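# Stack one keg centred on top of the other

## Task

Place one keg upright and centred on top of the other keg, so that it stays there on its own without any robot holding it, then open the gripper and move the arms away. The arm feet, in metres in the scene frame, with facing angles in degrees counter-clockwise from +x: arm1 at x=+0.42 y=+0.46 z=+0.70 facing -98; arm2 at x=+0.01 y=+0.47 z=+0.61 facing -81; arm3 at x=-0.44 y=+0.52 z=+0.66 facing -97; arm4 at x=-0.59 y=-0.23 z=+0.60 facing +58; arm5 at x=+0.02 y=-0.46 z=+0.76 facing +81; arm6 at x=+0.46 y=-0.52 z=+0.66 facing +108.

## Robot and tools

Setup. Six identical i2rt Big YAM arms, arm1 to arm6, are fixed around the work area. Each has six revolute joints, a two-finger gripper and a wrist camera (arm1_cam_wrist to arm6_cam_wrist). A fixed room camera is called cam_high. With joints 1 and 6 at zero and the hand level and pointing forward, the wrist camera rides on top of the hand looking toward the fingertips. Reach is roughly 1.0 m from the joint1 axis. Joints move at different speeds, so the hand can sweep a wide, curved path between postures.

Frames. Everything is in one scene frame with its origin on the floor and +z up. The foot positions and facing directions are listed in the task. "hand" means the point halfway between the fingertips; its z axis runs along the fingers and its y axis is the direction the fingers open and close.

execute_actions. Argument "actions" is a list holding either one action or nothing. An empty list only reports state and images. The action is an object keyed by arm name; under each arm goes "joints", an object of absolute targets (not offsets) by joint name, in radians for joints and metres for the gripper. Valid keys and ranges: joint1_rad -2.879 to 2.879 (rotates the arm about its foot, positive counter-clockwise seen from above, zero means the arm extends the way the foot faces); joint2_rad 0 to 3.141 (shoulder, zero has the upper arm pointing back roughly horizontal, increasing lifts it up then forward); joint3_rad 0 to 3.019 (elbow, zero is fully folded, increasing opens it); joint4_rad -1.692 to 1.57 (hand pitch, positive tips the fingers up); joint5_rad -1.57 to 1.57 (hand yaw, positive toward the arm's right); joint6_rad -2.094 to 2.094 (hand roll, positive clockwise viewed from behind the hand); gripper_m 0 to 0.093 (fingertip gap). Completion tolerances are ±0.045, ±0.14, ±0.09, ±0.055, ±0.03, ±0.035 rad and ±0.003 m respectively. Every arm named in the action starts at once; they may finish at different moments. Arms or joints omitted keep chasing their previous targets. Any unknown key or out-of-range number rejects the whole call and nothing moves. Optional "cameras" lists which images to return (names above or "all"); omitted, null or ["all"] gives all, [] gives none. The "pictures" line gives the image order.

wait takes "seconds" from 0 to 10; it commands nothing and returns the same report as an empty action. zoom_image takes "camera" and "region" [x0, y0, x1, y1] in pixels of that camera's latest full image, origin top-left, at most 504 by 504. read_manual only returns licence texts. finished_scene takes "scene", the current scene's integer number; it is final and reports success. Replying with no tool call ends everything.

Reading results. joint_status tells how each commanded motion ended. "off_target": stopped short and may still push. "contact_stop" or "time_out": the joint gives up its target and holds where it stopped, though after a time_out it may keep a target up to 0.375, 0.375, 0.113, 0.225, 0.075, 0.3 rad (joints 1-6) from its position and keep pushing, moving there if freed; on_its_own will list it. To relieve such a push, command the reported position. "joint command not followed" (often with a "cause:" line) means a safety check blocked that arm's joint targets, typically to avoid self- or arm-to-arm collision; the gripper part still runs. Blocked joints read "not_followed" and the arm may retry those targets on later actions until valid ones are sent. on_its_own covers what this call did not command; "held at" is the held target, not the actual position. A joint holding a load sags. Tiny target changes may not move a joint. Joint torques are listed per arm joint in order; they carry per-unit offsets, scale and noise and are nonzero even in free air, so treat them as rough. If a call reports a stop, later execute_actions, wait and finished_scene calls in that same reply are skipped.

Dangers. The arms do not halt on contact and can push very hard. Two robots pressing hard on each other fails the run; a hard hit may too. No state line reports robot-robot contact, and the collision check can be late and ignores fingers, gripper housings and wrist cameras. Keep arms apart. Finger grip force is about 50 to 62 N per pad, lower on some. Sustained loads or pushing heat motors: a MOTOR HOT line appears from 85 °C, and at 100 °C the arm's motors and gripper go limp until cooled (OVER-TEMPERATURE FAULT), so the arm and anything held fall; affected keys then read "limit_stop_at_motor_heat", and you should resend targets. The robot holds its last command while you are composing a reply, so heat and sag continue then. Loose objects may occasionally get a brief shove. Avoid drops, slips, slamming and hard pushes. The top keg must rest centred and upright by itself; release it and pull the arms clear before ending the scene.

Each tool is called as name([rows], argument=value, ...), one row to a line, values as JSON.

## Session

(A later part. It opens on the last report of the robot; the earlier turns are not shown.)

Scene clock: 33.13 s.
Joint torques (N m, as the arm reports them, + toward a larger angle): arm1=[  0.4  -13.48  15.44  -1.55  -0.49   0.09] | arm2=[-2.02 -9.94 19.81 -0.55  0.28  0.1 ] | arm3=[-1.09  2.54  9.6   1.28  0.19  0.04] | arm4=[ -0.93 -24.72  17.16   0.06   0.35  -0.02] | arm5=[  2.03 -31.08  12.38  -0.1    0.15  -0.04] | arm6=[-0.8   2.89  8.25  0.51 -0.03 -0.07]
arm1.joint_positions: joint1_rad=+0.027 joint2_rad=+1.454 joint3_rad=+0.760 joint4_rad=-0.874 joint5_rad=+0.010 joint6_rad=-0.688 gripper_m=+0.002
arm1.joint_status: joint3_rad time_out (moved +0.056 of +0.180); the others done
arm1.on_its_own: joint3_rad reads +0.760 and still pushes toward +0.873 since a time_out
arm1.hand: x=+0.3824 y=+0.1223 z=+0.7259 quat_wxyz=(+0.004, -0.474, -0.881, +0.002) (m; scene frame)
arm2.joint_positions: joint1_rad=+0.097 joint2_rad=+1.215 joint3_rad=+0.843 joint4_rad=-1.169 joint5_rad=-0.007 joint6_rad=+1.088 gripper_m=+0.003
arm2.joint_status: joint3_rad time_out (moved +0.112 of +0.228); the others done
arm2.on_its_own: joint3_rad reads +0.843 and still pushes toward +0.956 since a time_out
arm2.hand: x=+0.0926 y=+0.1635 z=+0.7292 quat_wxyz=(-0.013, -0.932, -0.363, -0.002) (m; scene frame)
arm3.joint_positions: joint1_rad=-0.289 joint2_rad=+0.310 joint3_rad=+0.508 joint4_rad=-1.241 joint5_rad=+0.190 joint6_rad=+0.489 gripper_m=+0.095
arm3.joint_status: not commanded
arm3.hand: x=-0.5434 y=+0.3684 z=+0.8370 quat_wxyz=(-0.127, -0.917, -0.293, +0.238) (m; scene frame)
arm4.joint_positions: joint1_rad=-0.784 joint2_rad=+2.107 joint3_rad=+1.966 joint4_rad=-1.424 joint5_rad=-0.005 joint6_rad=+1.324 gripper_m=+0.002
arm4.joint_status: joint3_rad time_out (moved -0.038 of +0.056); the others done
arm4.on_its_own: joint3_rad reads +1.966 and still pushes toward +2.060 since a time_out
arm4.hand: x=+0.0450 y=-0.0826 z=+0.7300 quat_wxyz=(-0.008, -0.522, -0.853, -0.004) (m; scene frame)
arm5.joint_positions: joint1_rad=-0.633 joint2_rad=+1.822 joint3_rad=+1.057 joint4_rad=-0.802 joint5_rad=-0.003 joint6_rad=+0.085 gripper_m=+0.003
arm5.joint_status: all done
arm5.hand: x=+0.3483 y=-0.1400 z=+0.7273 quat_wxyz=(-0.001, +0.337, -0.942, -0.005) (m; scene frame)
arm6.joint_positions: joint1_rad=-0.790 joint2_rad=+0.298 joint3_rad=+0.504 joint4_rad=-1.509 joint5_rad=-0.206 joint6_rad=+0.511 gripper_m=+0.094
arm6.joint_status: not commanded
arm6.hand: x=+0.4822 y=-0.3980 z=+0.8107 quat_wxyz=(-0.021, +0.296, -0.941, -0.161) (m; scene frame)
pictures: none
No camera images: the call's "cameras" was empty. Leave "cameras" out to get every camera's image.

execute_actions([
  {"arm1":{"joints":{"joint1_rad":-0.355,"joint2_rad":1.51,"joint3_rad":1.05,"joint4_rad":-0.926,"joint6_rad":-1.063}},"arm2":{"joints":{"joint1_rad":-0.39,"joint2_rad":1.19,"joint3_rad":0.985,"joint4_rad":-1.195,"joint6_rad":0.62}},"arm4":{"joints":{"joint1_rad":-0.731,"joint2_rad":1.6,"joint3_rad":1.47,"joint4_rad":-1.238,"joint6_rad":1.367}},"arm5":{"joints":{"joint1_rad":-0.358,"joint2_rad":1.515,"joint3_rad":0.8,"joint4_rad":-0.713,"joint6_rad":0.356}}},
], cameras=[])

Scene clock: 36.73 s.
Joint torques (N m, as the arm reports them, + toward a larger angle): arm1=[  1.57 -18.74  15.52  -1.28  -0.75   0.14] | arm2=[ -1.05 -11.35  19.76  -0.38   0.61   0.13] | arm3=[-1.12  2.54  9.61  1.28  0.19  0.04] | arm4=[ -1.16 -18.4   17.04   0.35  -0.17  -0.17] | arm5=[  1.83 -24.76  11.96  -0.01   0.3   -0.18] | arm6=[-0.42  2.82  8.05  0.63 -0.05 -0.08]
arm1.joint_positions: joint1_rad=-0.362 joint2_rad=+1.613 joint3_rad=+0.933 joint4_rad=-0.903 joint5_rad=+0.016 joint6_rad=-1.065 gripper_m=+0.003
arm1.joint_status: joint3_rad time_out (moved +0.173 of +0.290); the others done
arm1.on_its_own: joint3_rad reads +0.933 and still pushes toward +1.045 since a time_out
arm1.hand: x=+0.2280 y=+0.1095 z=+0.7212 quat_wxyz=(+0.008, -0.479, -0.878, -0.008) (m; scene frame)
arm2.joint_positions: joint1_rad=-0.390 joint2_rad=+1.256 joint3_rad=+0.872 joint4_rad=-1.169 joint5_rad=-0.015 joint6_rad=+0.613 gripper_m=+0.003
arm2.joint_status: joint3_rad time_out (moved +0.028 of +0.142); the others done
arm2.on_its_own: joint3_rad reads +0.872 and still pushes toward +0.984 since a time_out
arm2.hand: x=-0.0609 y=+0.1496 z=+0.7274 quat_wxyz=(-0.009, -0.934, -0.358, -0.001) (m; scene frame)
arm3.joint_positions: joint1_rad=-0.289 joint2_rad=+0.310 joint3_rad=+0.508 joint4_rad=-1.241 joint5_rad=+0.190 joint6_rad=+0.489 gripper_m=+0.095
arm3.joint_status: not commanded
arm3.hand: x=-0.5434 y=+0.3684 z=+0.8370 quat_wxyz=(-0.127, -0.917, -0.293, +0.238) (m; scene frame)
arm4.joint_positions: joint1_rad=-0.731 joint2_rad=+1.717 joint3_rad=+1.371 joint4_rad=-1.237 joint5_rad=+0.008 joint6_rad=+1.390 gripper_m=+0.002
arm4.joint_status: joint3_rad time_out (moved -0.595 of -0.496); the others done
arm4.on_its_own: joint3_rad reads +1.371 and still pushes toward +1.470 since a time_out
arm4.hand: x=-0.1101 y=-0.0933 z=+0.7258 quat_wxyz=(-0.006, -0.528, -0.849, +0.008) (m; scene frame)
arm5.joint_positions: joint1_rad=-0.352 joint2_rad=+1.617 joint3_rad=+0.743 joint4_rad=-0.710 joint5_rad=-0.006 joint6_rad=+0.379 gripper_m=+0.003
arm5.joint_status: all done
arm5.hand: x=+0.1921 y=-0.1562 z=+0.7246 quat_wxyz=(+0.008, +0.331, -0.944, +0.000) (m; scene frame)
arm6.joint_positions: joint1_rad=-0.790 joint2_rad=+0.298 joint3_rad=+0.504 joint4_rad=-1.509 joint5_rad=-0.206 joint6_rad=+0.511 gripper_m=+0.094
arm6.joint_status: not commanded
arm6.hand: x=+0.4822 y=-0.3980 z=+0.8107 quat_wxyz=(-0.021, +0.296, -0.941, -0.161) (m; scene frame)
pictures: none
joint command not followed: on one or more control steps a check withheld the commanded joint targets of the arm5 arm, and it was not sent them on those steps.
cause: the commanded joint targets would bring a part of the robot too close to another arm (this arm's wrist (the part past joint 4) and the other arm's wrist (the part past joint 4)); next, command targets that bring no part of the robot closer to that arm.
No camera images: the call's "cameras" was empty. Leave "cameras" out to get every camera's image.

execute_actions([
  {"arm1":{"joints":{"joint1_rad":-0.613,"joint2_rad":1.705,"joint3_rad":1.35,"joint4_rad":-1.004,"joint6_rad":-1.321}},"arm2":{"joints":{"joint1_rad":-0.761,"joint2_rad":1.365,"joint3_rad":1.165,"joint4_rad":-1.187,"joint6_rad":0.249}},"arm4":{"joints":{"joint1_rad":-0.643,"joint2_rad":1.25,"joint3_rad":1.055,"joint4_rad":-1.19,"joint6_rad":1.455}},"arm5":{"joints":{"joint1_rad":0.078,"joint2_rad":1.395,"joint3_rad":0.65,"joint4_rad":-0.685,"joint6_rad":0.792}}},
], cameras=[])

Scene clock: 40.07 s.
Joint torques (N m, as the arm reports them, + toward a larger angle): arm1=[  2.26 -23.49  16.05  -1.07  -0.74   0.23] | arm2=[ -0.8  -15.01  18.93  -0.31   0.42   0.17] | arm3=[-1.15  2.56  9.6   1.28  0.19  0.04] | arm4=[ -0.95 -11.68  17.4    0.39  -0.01  -0.15] | arm5=[  1.57 -20.56  12.44   0.     0.71  -0.31] | arm6=[-0.66  2.65  8.38  0.44  0.01 -0.07]
arm1.joint_positions: joint1_rad=-0.629 joint2_rad=+1.820 joint3_rad=+1.234 joint4_rad=-0.986 joint5_rad=+0.016 joint6_rad=-1.332 gripper_m=+0.003
arm1.joint_status: joint3_rad time_out (moved +0.301 of +0.417); the others done
arm1.on_its_own: joint3_rad reads +1.234 and still pushes toward +1.347 since a time_out
arm1.hand: x=+0.0736 y=+0.1005 z=+0.7246 quat_wxyz=(+0.007, -0.479, -0.878, -0.004) (m; scene frame)
arm2.joint_positions: joint1_rad=-0.764 joint2_rad=+1.441 joint3_rad=+1.063 joint4_rad=-1.163 joint5_rad=-0.011 joint6_rad=+0.237 gripper_m=+0.003
arm2.joint_status: joint3_rad time_out (moved +0.191 of +0.293); the others done
arm2.on_its_own: joint3_rad reads +1.063 and still pushes toward +1.165 since a time_out
arm2.hand: x=-0.2156 y=+0.1361 z=+0.7332 quat_wxyz=(-0.011, -0.933, -0.359, +0.009) (m; scene frame)
arm3.joint_positions: joint1_rad=-0.289 joint2_rad=+0.310 joint3_rad=+0.508 joint4_rad=-1.241 joint5_rad=+0.190 joint6_rad=+0.489 gripper_m=+0.095
arm3.joint_status: not commanded
arm3.hand: x=-0.5434 y=+0.3684 z=+0.8370 quat_wxyz=(-0.127, -0.917, -0.293, +0.238) (m; scene frame)
arm4.joint_positions: joint1_rad=-0.644 joint2_rad=+1.346 joint3_rad=+0.949 joint4_rad=-1.192 joint5_rad=+0.004 joint6_rad=+1.475 gripper_m=+0.002
arm4.joint_status: joint3_rad time_out (moved -0.422 of -0.316); the others done
arm4.on_its_own: joint3_rad reads +0.949 and still pushes toward +1.055 since a time_out
arm4.hand: x=-0.2629 y=-0.1045 z=+0.7257 quat_wxyz=(-0.004, -0.527, -0.850, +0.008) (m; scene frame)
arm5.joint_positions: joint1_rad=+0.095 joint2_rad=+1.490 joint3_rad=+0.587 joint4_rad=-0.679 joint5_rad=-0.014 joint6_rad=+0.823 gripper_m=+0.003
arm5.joint_status: all done
arm5.hand: x=+0.0387 y=-0.1679 z=+0.7256 quat_wxyz=(+0.010, +0.332, -0.943, +0.000) (m; scene frame)
arm6.joint_positions: joint1_rad=-0.790 joint2_rad=+0.298 joint3_rad=+0.504 joint4_rad=-1.509 joint5_rad=-0.206 joint6_rad=+0.511 gripper_m=+0.094
arm6.joint_status: not commanded
arm6.hand: x=+0.4822 y=-0.3980 z=+0.8107 quat_wxyz=(-0.021, +0.296, -0.941, -0.161) (m; scene frame)
pictures: none
No camera images: the call's "cameras" was empty. Leave "cameras" out to get every camera's image.

execute_actions([
  {"arm1":{"joints":{"joint1_rad":-0.779,"joint2_rad":1.98,"joint3_rad":1.755,"joint4_rad":-1.119,"joint6_rad":-1.487}},"arm2":{"joints":{"joint1_rad":-0.996,"joint2_rad":1.63,"joint3_rad":1.435,"joint4_rad":-1.187,"joint6_rad":0.014}},"arm4":{"joints":{"joint1_rad":-0.44,"joint2_rad":0.885,"joint3_rad":0.72,"joint4_rad":-1.235,"joint6_rad":1.67}},"arm5":{"joints":{"joint1_rad":0.564,"joint2_rad":1.485,"joint3_rad":0.68,"joint4_rad":-0.618,"joint6_rad":1.29}},"arm3":{"joints":{"joint1_rad":-0.6}}},
])

Scene clock: 43.47 s.
Joint torques (N m, as the arm reports them, + toward a larger angle): arm1=[  2.13 -28.07  16.64  -1.39  -0.53   0.3 ] | arm2=[ -1.33 -19.97  18.26  -0.56   0.51   0.19] | arm3=[-1.05  2.51  9.61  1.28  0.2   0.04] | arm4=[-0.56 -4.84 17.94  0.31 -0.17 -0.02] | arm5=[  1.16 -20.87  12.63  -0.58   0.88  -0.1 ] | arm6=[-0.5   3.38  8.09  0.45 -0.01 -0.01]
arm1.joint_positions: joint1_rad=-0.798 joint2_rad=+2.101 joint3_rad=+1.636 joint4_rad=-1.095 joint5_rad=+0.010 joint6_rad=-1.506 gripper_m=+0.004
arm1.joint_status: joint3_rad time_out (moved +0.402 of +0.521); the others done
arm1.on_its_own: joint3_rad reads +1.636 and still pushes toward +1.748 since a time_out
arm1.hand: x=-0.0747 y=+0.0929 z=+0.7062 quat_wxyz=(+0.007, -0.477, -0.879, +0.001) (m; scene frame)
arm2.joint_positions: joint1_rad=-0.992 joint2_rad=+1.717 joint3_rad=+1.341 joint4_rad=-1.155 joint5_rad=-0.014 joint6_rad=+0.001 gripper_m=+0.003
arm2.joint_status: joint3_rad time_out (moved +0.278 of +0.372); the others done
arm2.on_its_own: joint3_rad reads +1.341 and still pushes toward +1.435 since a time_out
arm2.hand: x=-0.3636 y=+0.1238 z=+0.7144 quat_wxyz=(-0.011, -0.932, -0.362, +0.016) (m; scene frame)
arm3.joint_positions: joint1_rad=-0.590 joint2_rad=+0.310 joint3_rad=+0.508 joint4_rad=-1.241 joint5_rad=+0.190 joint6_rad=+0.489 gripper_m=+0.095
arm3.joint_status: all done
arm3.hand: x=-0.5834 y=+0.4053 z=+0.8369 quat_wxyz=(-0.088, -0.951, -0.152, +0.255) (m; scene frame)
arm4.joint_positions: joint1_rad=-0.445 joint2_rad=+0.957 joint3_rad=+0.608 joint4_rad=-1.235 joint5_rad=+0.008 joint6_rad=+1.675 gripper_m=+0.002
arm4.joint_status: joint3_rad time_out (moved -0.340 of -0.229); the others done
arm4.on_its_own: joint3_rad reads +0.608 and still pushes toward +0.720 since a time_out
arm4.hand: x=-0.4086 y=-0.1158 z=+0.7053 quat_wxyz=(-0.009, -0.527, -0.850, +0.008) (m; scene frame)
arm5.joint_positions: joint1_rad=+0.585 joint2_rad=+1.572 joint3_rad=+0.606 joint4_rad=-0.601 joint5_rad=-0.018 joint6_rad=+1.306 gripper_m=+0.003
arm5.joint_status: all done
arm5.hand: x=-0.1082 y=-0.1789 z=+0.7078 quat_wxyz=(+0.010, +0.336, -0.942, -0.004) (m; scene frame)
arm6.joint_positions: joint1_rad=-0.790 joint2_rad=+0.298 joint3_rad=+0.504 joint4_rad=-1.509 joint5_rad=-0.206 joint6_rad=+0.511 gripper_m=+0.094
arm6.joint_status: not commanded
arm6.hand: x=+0.4822 y=-0.3980 z=+0.8107 quat_wxyz=(-0.021, +0.296, -0.941, -0.161) (m; scene frame)
pictures: arm1_cam_wrist, arm2_cam_wrist, arm3_cam_wrist, arm4_cam_wrist, arm5_cam_wrist, arm6_cam_wrist, cam_high
Images, in order (width x height): arm1_cam_wrist 504x504, arm2_cam_wrist 504x504, arm3_cam_wrist 504x504, arm4_cam_wrist 504x504, arm5_cam_wrist 504x504, arm6_cam_wrist 504x504, cam_high 504x504.

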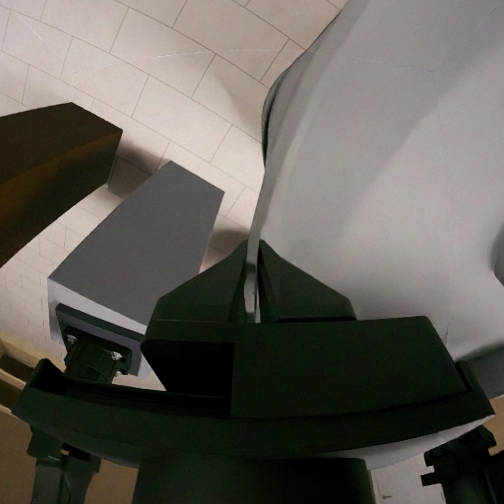

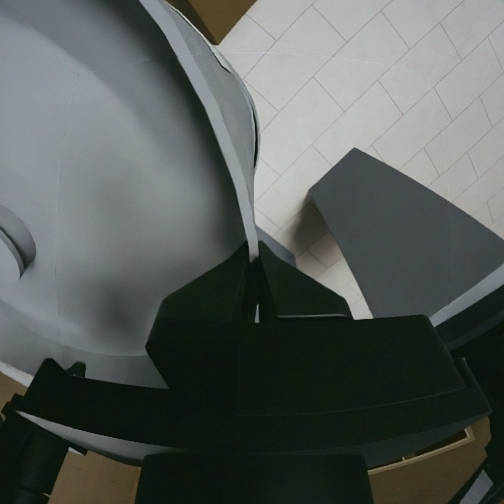

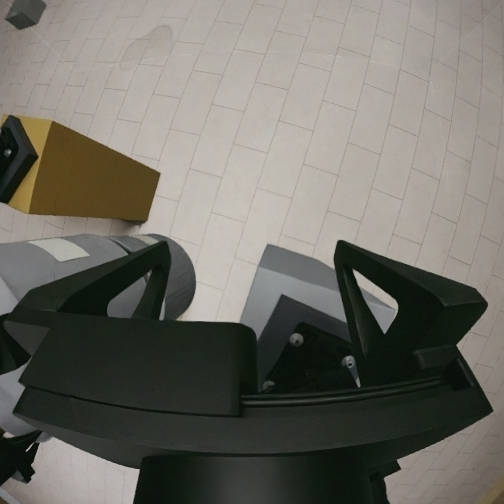

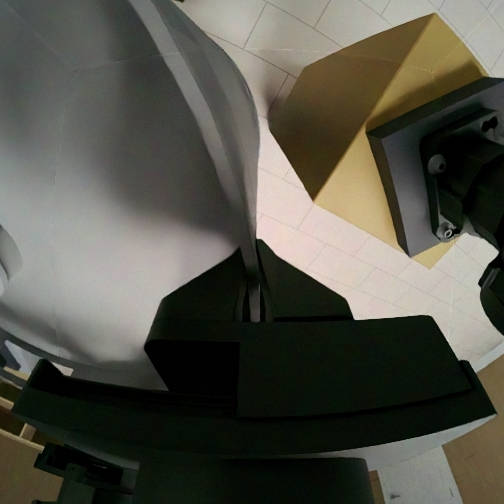

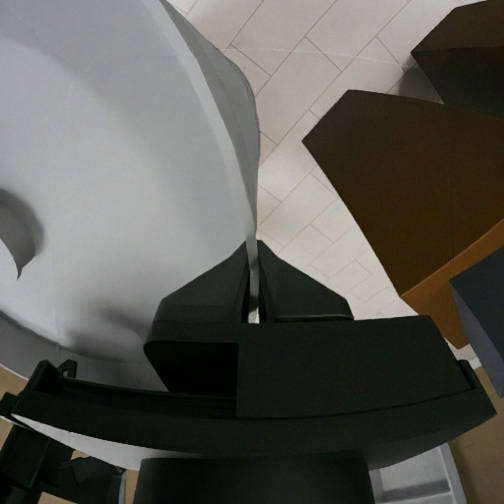

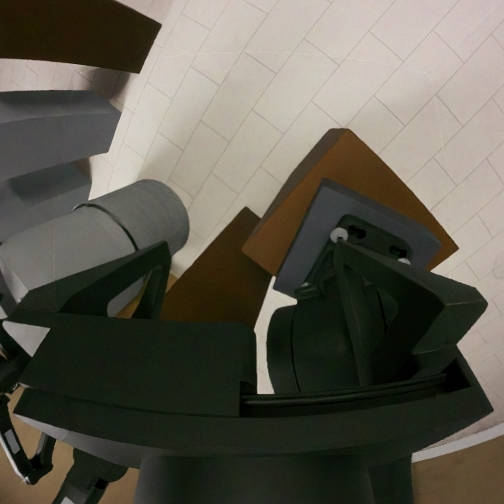

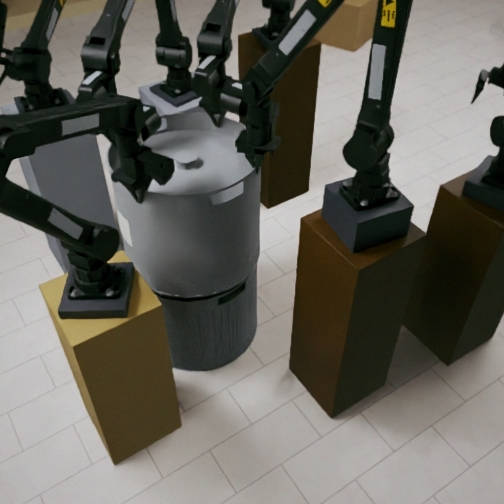

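execute_actions([
  {"arm1":{"joints":{"joint1_rad":-0.815,"joint2_rad":2.02,"joint3_rad":1.675,"joint4_rad":-1.054}},"arm2":{"joints":{"joint1_rad":-1.02,"joint2_rad":1.655,"joint3_rad":1.34,"joint4_rad":-1.116}},"arm4":{"joints":{"joint1_rad":-0.395,"joint2_rad":0.96,"joint3_rad":0.665,"joint4_rad":-1.138,"joint6_rad":1.71}},"arm5":{"joints":{"joint1_rad":0.555,"joint2_rad":1.6,"joint3_rad":0.69,"joint4_rad":-0.538}}},
])

Scene clock: 46.57 s.
Joint torques (N m, as the arm reports them, + toward a larger angle): arm1=[  0.52 -25.53  12.83   0.2   -0.26   0.26] | arm2=[ -2.63 -18.53  13.71   0.41   0.48   0.14] | arm3=[-1.07  2.51  9.61  1.28  0.2   0.04] | arm4=[ 0.39 -3.95 16.46  0.54 -0.1  -0.01] | arm5=[  0.32 -16.69  12.85   0.42   0.95  -0.2 ] | arm6=[-0.97  2.5   8.34  0.3  -0.08 -0.06]
arm1.joint_positions: joint1_rad=-0.804 joint2_rad=+2.105 joint3_rad=+1.610 joint4_rad=-1.063 joint5_rad=+0.003 joint6_rad=-1.501 gripper_m=+0.003
arm1.joint_status: all done
arm1.hand: x=-0.0734 y=+0.0970 z=+0.6949 quat_wxyz=(+0.004, -0.482, -0.876, +0.004) (m; scene frame)
arm2.joint_positions: joint1_rad=-1.000 joint2_rad=+1.724 joint3_rad=+1.296 joint4_rad=-1.112 joint5_rad=-0.013 joint6_rad=+0.006 gripper_m=+0.003
arm2.joint_status: all done
arm2.hand: x=-0.3608 y=+0.1315 z=+0.6952 quat_wxyz=(-0.009, -0.934, -0.357, +0.012) (m; scene frame)
arm3.joint_positions: joint1_rad=-0.590 joint2_rad=+0.310 joint3_rad=+0.508 joint4_rad=-1.241 joint5_rad=+0.190 joint6_rad=+0.489 gripper_m=+0.095
arm3.joint_status: not commanded
arm3.hand: x=-0.5834 y=+0.4053 z=+0.8369 quat_wxyz=(-0.088, -0.951, -0.152, +0.255) (m; scene frame)
arm4.joint_positions: joint1_rad=-0.411 joint2_rad=+1.011 joint3_rad=+0.568 joint4_rad=-1.143 joint5_rad=+0.007 joint6_rad=+1.714 gripper_m=+0.002
arm4.joint_status: joint3_rad time_out (moved -0.041 of +0.057); the others done
arm4.on_its_own: joint3_rad reads +0.568 and still pushes toward +0.665 since a time_out
arm4.hand: x=-0.4086 y=-0.1071 z=+0.6804 quat_wxyz=(-0.008, -0.530, -0.848, +0.008) (m; scene frame)
arm5.joint_positions: joint1_rad=+0.583 joint2_rad=+1.643 joint3_rad=+0.610 joint4_rad=-0.542 joint5_rad=-0.019 joint6_rad=+1.314 gripper_m=+0.003
arm5.joint_status: all done
arm5.hand: x=-0.1090 y=-0.1759 z=+0.6881 quat_wxyz=(+0.010, +0.331, -0.944, +0.000) (m; scene frame)
arm6.joint_positions: joint1_rad=-0.790 joint2_rad=+0.298 joint3_rad=+0.504 joint4_rad=-1.509 joint5_rad=-0.206 joint6_rad=+0.511 gripper_m=+0.094
arm6.joint_status: not commanded
arm6.hand: x=+0.4822 y=-0.3980 z=+0.8107 quat_wxyz=(-0.021, +0.296, -0.941, -0.161) (m; scene frame)
pictures: arm1_cam_wrist, arm2_cam_wrist, arm3_cam_wrist, arm4_cam_wrist, arm5_cam_wrist, arm6_cam_wrist, cam_high
Images, in order (width x height): arm1_cam_wrist 504x504, arm2_cam_wrist 504x504, arm3_cam_wrist 504x504, arm4_cam_wrist 504x504, arm5_cam_wrist 504x504, arm6_cam_wrist 504x504, cam_high 504x504.

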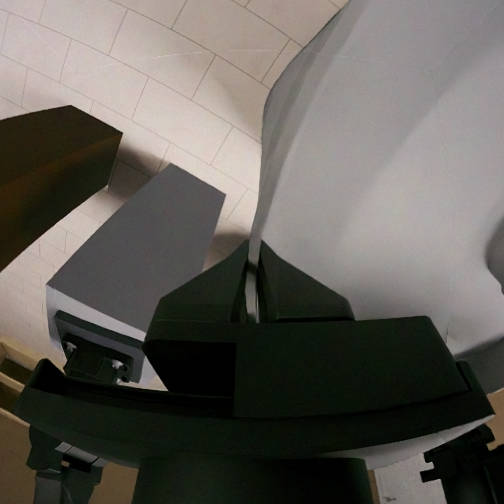

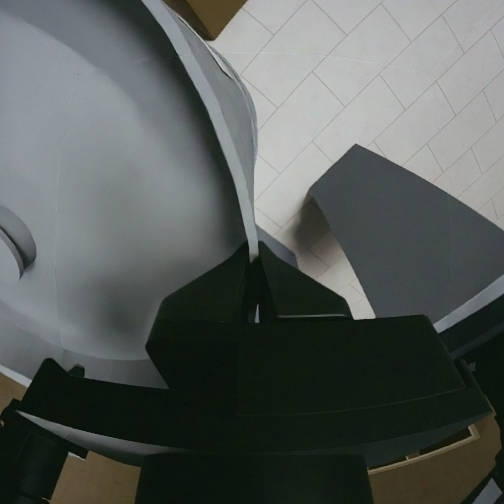

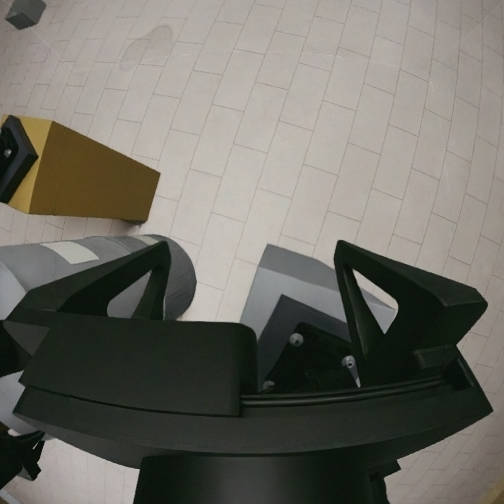

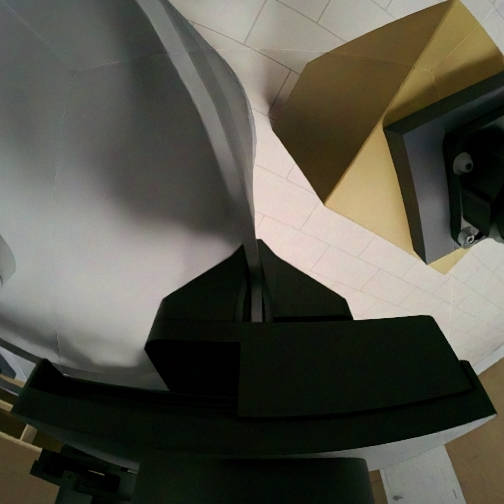

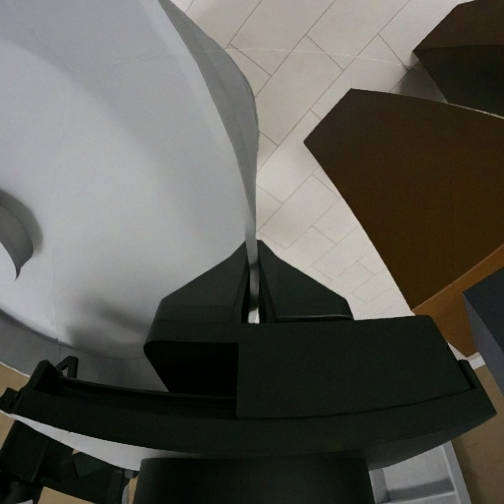

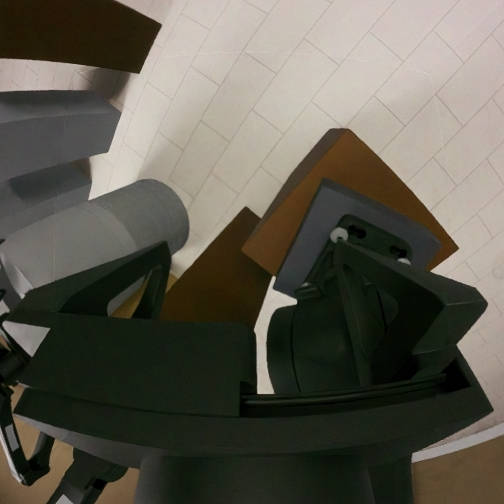

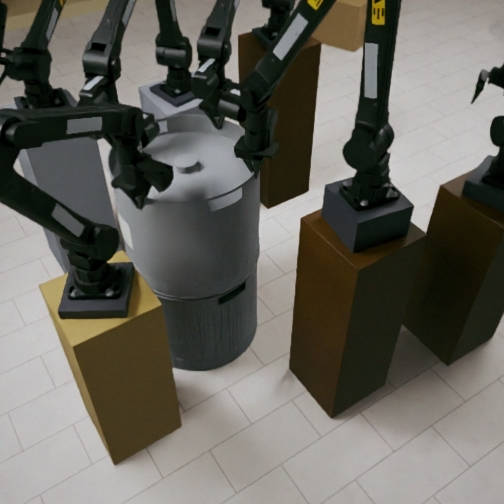

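execute_actions([
  {"arm1":{"joints":{"joint2_rad":2.105,"joint3_rad":1.61}},"arm2":{"joints":{"joint2_rad":1.724,"joint3_rad":1.296}},"arm4":{"joints":{"joint2_rad":1.011,"joint3_rad":0.58}},"arm5":{"joints":{"joint2_rad":1.65,"joint3_rad":0.62}}},
], cameras=[])

execute_actions([
  {"arm1":{"joints":{"gripper_m":0.08}},"arm2":{"joints":{"gripper_m":0.08}},"arm4":{"joints":{"gripper_m":0.08}},"arm5":{"joints":{"gripper_m":0.08}}},
], cameras=[])

execute_actions([
  {"arm1":{"joints":{"joint2_rad":1.89,"joint3_rad":1.66,"joint4_rad":-1.35}},"arm2":{"joints":{"joint2_rad":1.5,"joint3_rad":1.4,"joint4_rad":-1.45}},"arm4":{"joints":{"joint2_rad":0.93,"joint3_rad":0.92,"joint4_rad":-1.55}},"arm5":{"joints":{"joint2_rad":1.32,"joint3_rad":0.75,"joint4_rad":-1.01}}},
], cameras=["cam_high","arm6_cam_wrist"])

Scene clock: 48.50 s.
Joint torques (N m, as the arm reports them, + toward a larger angle): arm1=[ -0.11 -19.4    8.43  -0.74  -0.24   0.23] | arm2=[ -2.56 -13.66  10.28  -0.11   0.76   0.11] | arm3=[-1.09  2.55  9.62  1.28  0.2   0.04] | arm4=[ 0.45 -0.43 11.27  0.02 -0.45 -0.02] | arm5=[  0.7  -14.52   6.     0.33   1.44  -0.18] | arm6=[-0.7   2.6   8.21  0.27 -0.05 -0.08]
arm1.joint_positions: joint1_rad=-0.801 joint2_rad=+2.106 joint3_rad=+1.603 joint4_rad=-1.042 joint5_rad=+0.003 joint6_rad=-1.499 gripper_m=+0.002
arm1.joint_status: all done
arm1.hand: x=-0.0739 y=+0.0949 z=+0.6919 quat_wxyz=(+0.006, -0.481, -0.876, +0.009) (m; scene frame)
arm2.joint_positions: joint1_rad=-1.000 joint2_rad=+1.728 joint3_rad=+1.292 joint4_rad=-1.094 joint5_rad=-0.020 joint6_rad=+0.008 gripper_m=+0.003
arm2.joint_status: all done
arm2.hand: x=-0.3619 y=+0.1291 z=+0.6919 quat_wxyz=(-0.014, -0.934, -0.356, +0.015) (m; scene frame)
arm3.joint_positions: joint1_rad=-0.590 joint2_rad=+0.310 joint3_rad=+0.508 joint4_rad=-1.241 joint5_rad=+0.190 joint6_rad=+0.489 gripper_m=+0.095
arm3.joint_status: not commanded
arm3.hand: x=-0.5834 y=+0.4053 z=+0.8369 quat_wxyz=(-0.088, -0.951, -0.152, +0.255) (m; scene frame)
arm4.joint_positions: joint1_rad=-0.412 joint2_rad=+1.012 joint3_rad=+0.548 joint4_rad=-1.130 joint5_rad=+0.015 joint6_rad=+1.715 gripper_m=+0.002
arm4.joint_status: all done
arm4.hand: x=-0.4118 y=-0.1114 z=+0.6734 quat_wxyz=(-0.010, -0.530, -0.848, +0.014) (m; scene frame)
arm5.joint_positions: joint1_rad=+0.586 joint2_rad=+1.659 joint3_rad=+0.610 joint4_rad=-0.542 joint5_rad=-0.028 joint6_rad=+1.316 gripper_m=+0.003
arm5.joint_status: all done
arm5.hand: x=-0.1101 y=-0.1802 z=+0.6835 quat_wxyz=(+0.014, +0.331, -0.943, +0.009) (m; scene frame)
arm6.joint_positions: joint1_rad=-0.790 joint2_rad=+0.298 joint3_rad=+0.504 joint4_rad=-1.509 joint5_rad=-0.206 joint6_rad=+0.511 gripper_m=+0.094
arm6.joint_status: not commanded
arm6.hand: x=+0.4822 y=-0.3980 z=+0.8107 quat_wxyz=(-0.021, +0.296, -0.941, -0.161) (m; scene frame)
pictures: none
No camera images: the call's "cameras" was empty. Leave "cameras" out to get every camera's image.

Scene clock: 49.17 s.
Joint torques (N m, as the arm reports them, + toward a larger angle): arm1=[  0.11 -19.1    8.47  -0.74  -0.17   0.24] | arm2=[ -1.86 -13.07  10.4    0.05  -0.01   0.11] | arm3=[-1.09  2.55  9.6   1.27  0.2   0.04] | arm4=[-0.4  -0.37 11.23  0.21  0.03 -0.02] | arm5=[  2.22 -14.65   6.26   0.3    0.19  -0.13] | arm6=[-1.37  1.99  8.21  0.7   0.03 -0.06]
arm1.joint_positions: joint1_rad=-0.804 joint2_rad=+2.105 joint3_rad=+1.603 joint4_rad=-1.042 joint5_rad=+0.000 joint6_rad=-1.498 gripper_m=+0.080
arm1.joint_status: all done
arm1.hand: x=-0.0746 y=+0.0956 z=+0.6928 quat_wxyz=(+0.006, -0.483, -0.876, +0.010) (m; scene frame)
arm2.joint_positions: joint1_rad=-1.007 joint2_rad=+1.728 joint3_rad=+1.292 joint4_rad=-1.101 joint5_rad=-0.002 joint6_rad=+0.009 gripper_m=+0.080
arm2.joint_status: all done
arm2.hand: x=-0.3652 y=+0.1353 z=+0.6920 quat_wxyz=(-0.004, -0.936, -0.352, +0.015) (m; scene frame)
arm3.joint_positions: joint1_rad=-0.590 joint2_rad=+0.310 joint3_rad=+0.508 joint4_rad=-1.241 joint5_rad=+0.190 joint6_rad=+0.489 gripper_m=+0.095
arm3.joint_status: not commanded
arm3.hand: x=-0.5834 y=+0.4053 z=+0.8369 quat_wxyz=(-0.088, -0.951, -0.152, +0.255) (m; scene frame)
arm4.joint_positions: joint1_rad=-0.402 joint2_rad=+1.012 joint3_rad=+0.548 joint4_rad=-1.136 joint5_rad=+0.003 joint6_rad=+1.715 gripper_m=+0.080
arm4.joint_status: all done
arm4.hand: x=-0.4153 y=-0.1085 z=+0.6734 quat_wxyz=(-0.004, -0.526, -0.850, +0.014) (m; scene frame)
arm5.joint_positions: joint1_rad=+0.558 joint2_rad=+1.657 joint3_rad=+0.610 joint4_rad=-0.542 joint5_rad=-0.003 joint6_rad=+1.306 gripper_m=+0.080
arm5.joint_status: all done
arm5.hand: x=-0.0982 y=-0.1743 z=+0.6840 quat_wxyz=(+0.002, +0.323, -0.946, +0.007) (m; scene frame)
arm6.joint_positions: joint1_rad=-0.790 joint2_rad=+0.298 joint3_rad=+0.504 joint4_rad=-1.509 joint5_rad=-0.206 joint6_rad=+0.511 gripper_m=+0.094
arm6.joint_status: not commanded
arm6.hand: x=+0.4822 y=-0.3980 z=+0.8107 quat_wxyz=(-0.021, +0.296, -0.941, -0.161) (m; scene frame)
pictures: none
No camera images: the call's "cameras" was empty. Leave "cameras" out to get every camera's image.

Scene clock: 50.43 s.
Joint torques (N m, as the arm reports them, + toward a larger angle): arm1=[  0.06 -15.39  10.12  -0.84  -0.16   0.21] | arm2=[-2.04 -8.36 12.63  0.06  0.    0.11] | arm3=[-1.07  2.58  9.61  1.25  0.2   0.04] | arm4=[-0.31 -0.68 12.25 -0.01  0.05 -0.02] | arm5=[ 2.96 -9.25 10.28 -0.23  0.25 -0.15] | arm6=[-1.87  2.63  7.97  0.3  -0.08  0.  ]
arm1.joint_positions: joint1_rad=-0.804 joint2_rad=+1.867 joint3_rad=+1.643 joint4_rad=-1.336 joint5_rad=+0.000 joint6_rad=-1.498 gripper_m=+0.080
arm1.joint_status: all done
arm1.hand: x=-0.0410 y=+0.1201 z=+0.8429 quat_wxyz=(+0.002, -0.483, -0.876, +0.003) (m; scene frame)
arm2.joint_positions: joint1_rad=-1.007 joint2_rad=+1.474 joint3_rad=+1.380 joint4_rad=-1.435 joint5_rad=-0.002 joint6_rad=+0.009 gripper_m=+0.080
arm2.joint_status: all done
arm2.hand: x=-0.3207 y=+0.1740 z=+0.8379 quat_wxyz=(-0.006, -0.936, -0.352, +0.019) (m; scene frame)
arm3.joint_positions: joint1_rad=-0.590 joint2_rad=+0.310 joint3_rad=+0.508 joint4_rad=-1.241 joint5_rad=+0.190 joint6_rad=+0.489 gripper_m=+0.095
arm3.joint_status: not commanded
arm3.hand: x=-0.5834 y=+0.4053 z=+0.8369 quat_wxyz=(-0.088, -0.951, -0.152, +0.255) (m; scene frame)
arm4.joint_positions: joint1_rad=-0.402 joint2_rad=+0.933 joint3_rad=+0.889 joint4_rad=-1.543 joint5_rad=+0.003 joint6_rad=+1.715 gripper_m=+0.080
arm4.joint_status: all done
arm4.hand: x=-0.4046 y=-0.0985 z=+0.8148 quat_wxyz=(-0.006, -0.526, -0.850, +0.008) (m; scene frame)
arm5.joint_positions: joint1_rad=+0.558 joint2_rad=+1.306 joint3_rad=+0.734 joint4_rad=-0.998 joint5_rad=-0.003 joint6_rad=+1.304 gripper_m=+0.080
arm5.joint_status: all done
arm5.hand: x=-0.0981 y=-0.1743 z=+0.8195 quat_wxyz=(+0.002, +0.323, -0.946, -0.003) (m; scene frame)
arm6.joint_positions: joint1_rad=-0.790 joint2_rad=+0.298 joint3_rad=+0.504 joint4_rad=-1.509 joint5_rad=-0.206 joint6_rad=+0.511 gripper_m=+0.094
arm6.joint_status: not commanded
arm6.hand: x=+0.4822 y=-0.3980 z=+0.8107 quat_wxyz=(-0.021, +0.296, -0.941, -0.161) (m; scene frame)
pictures: arm6_cam_wrist, cam_high
Images, in order (width x height): arm6_cam_wrist 504x504, cam_high 504x504.

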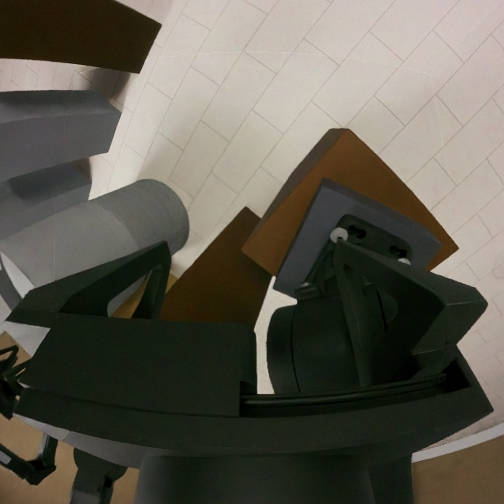

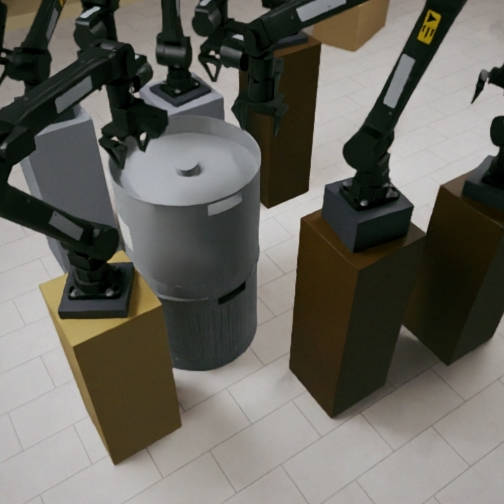

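finished_scene(scene=2)

The scene is finished: the task was done.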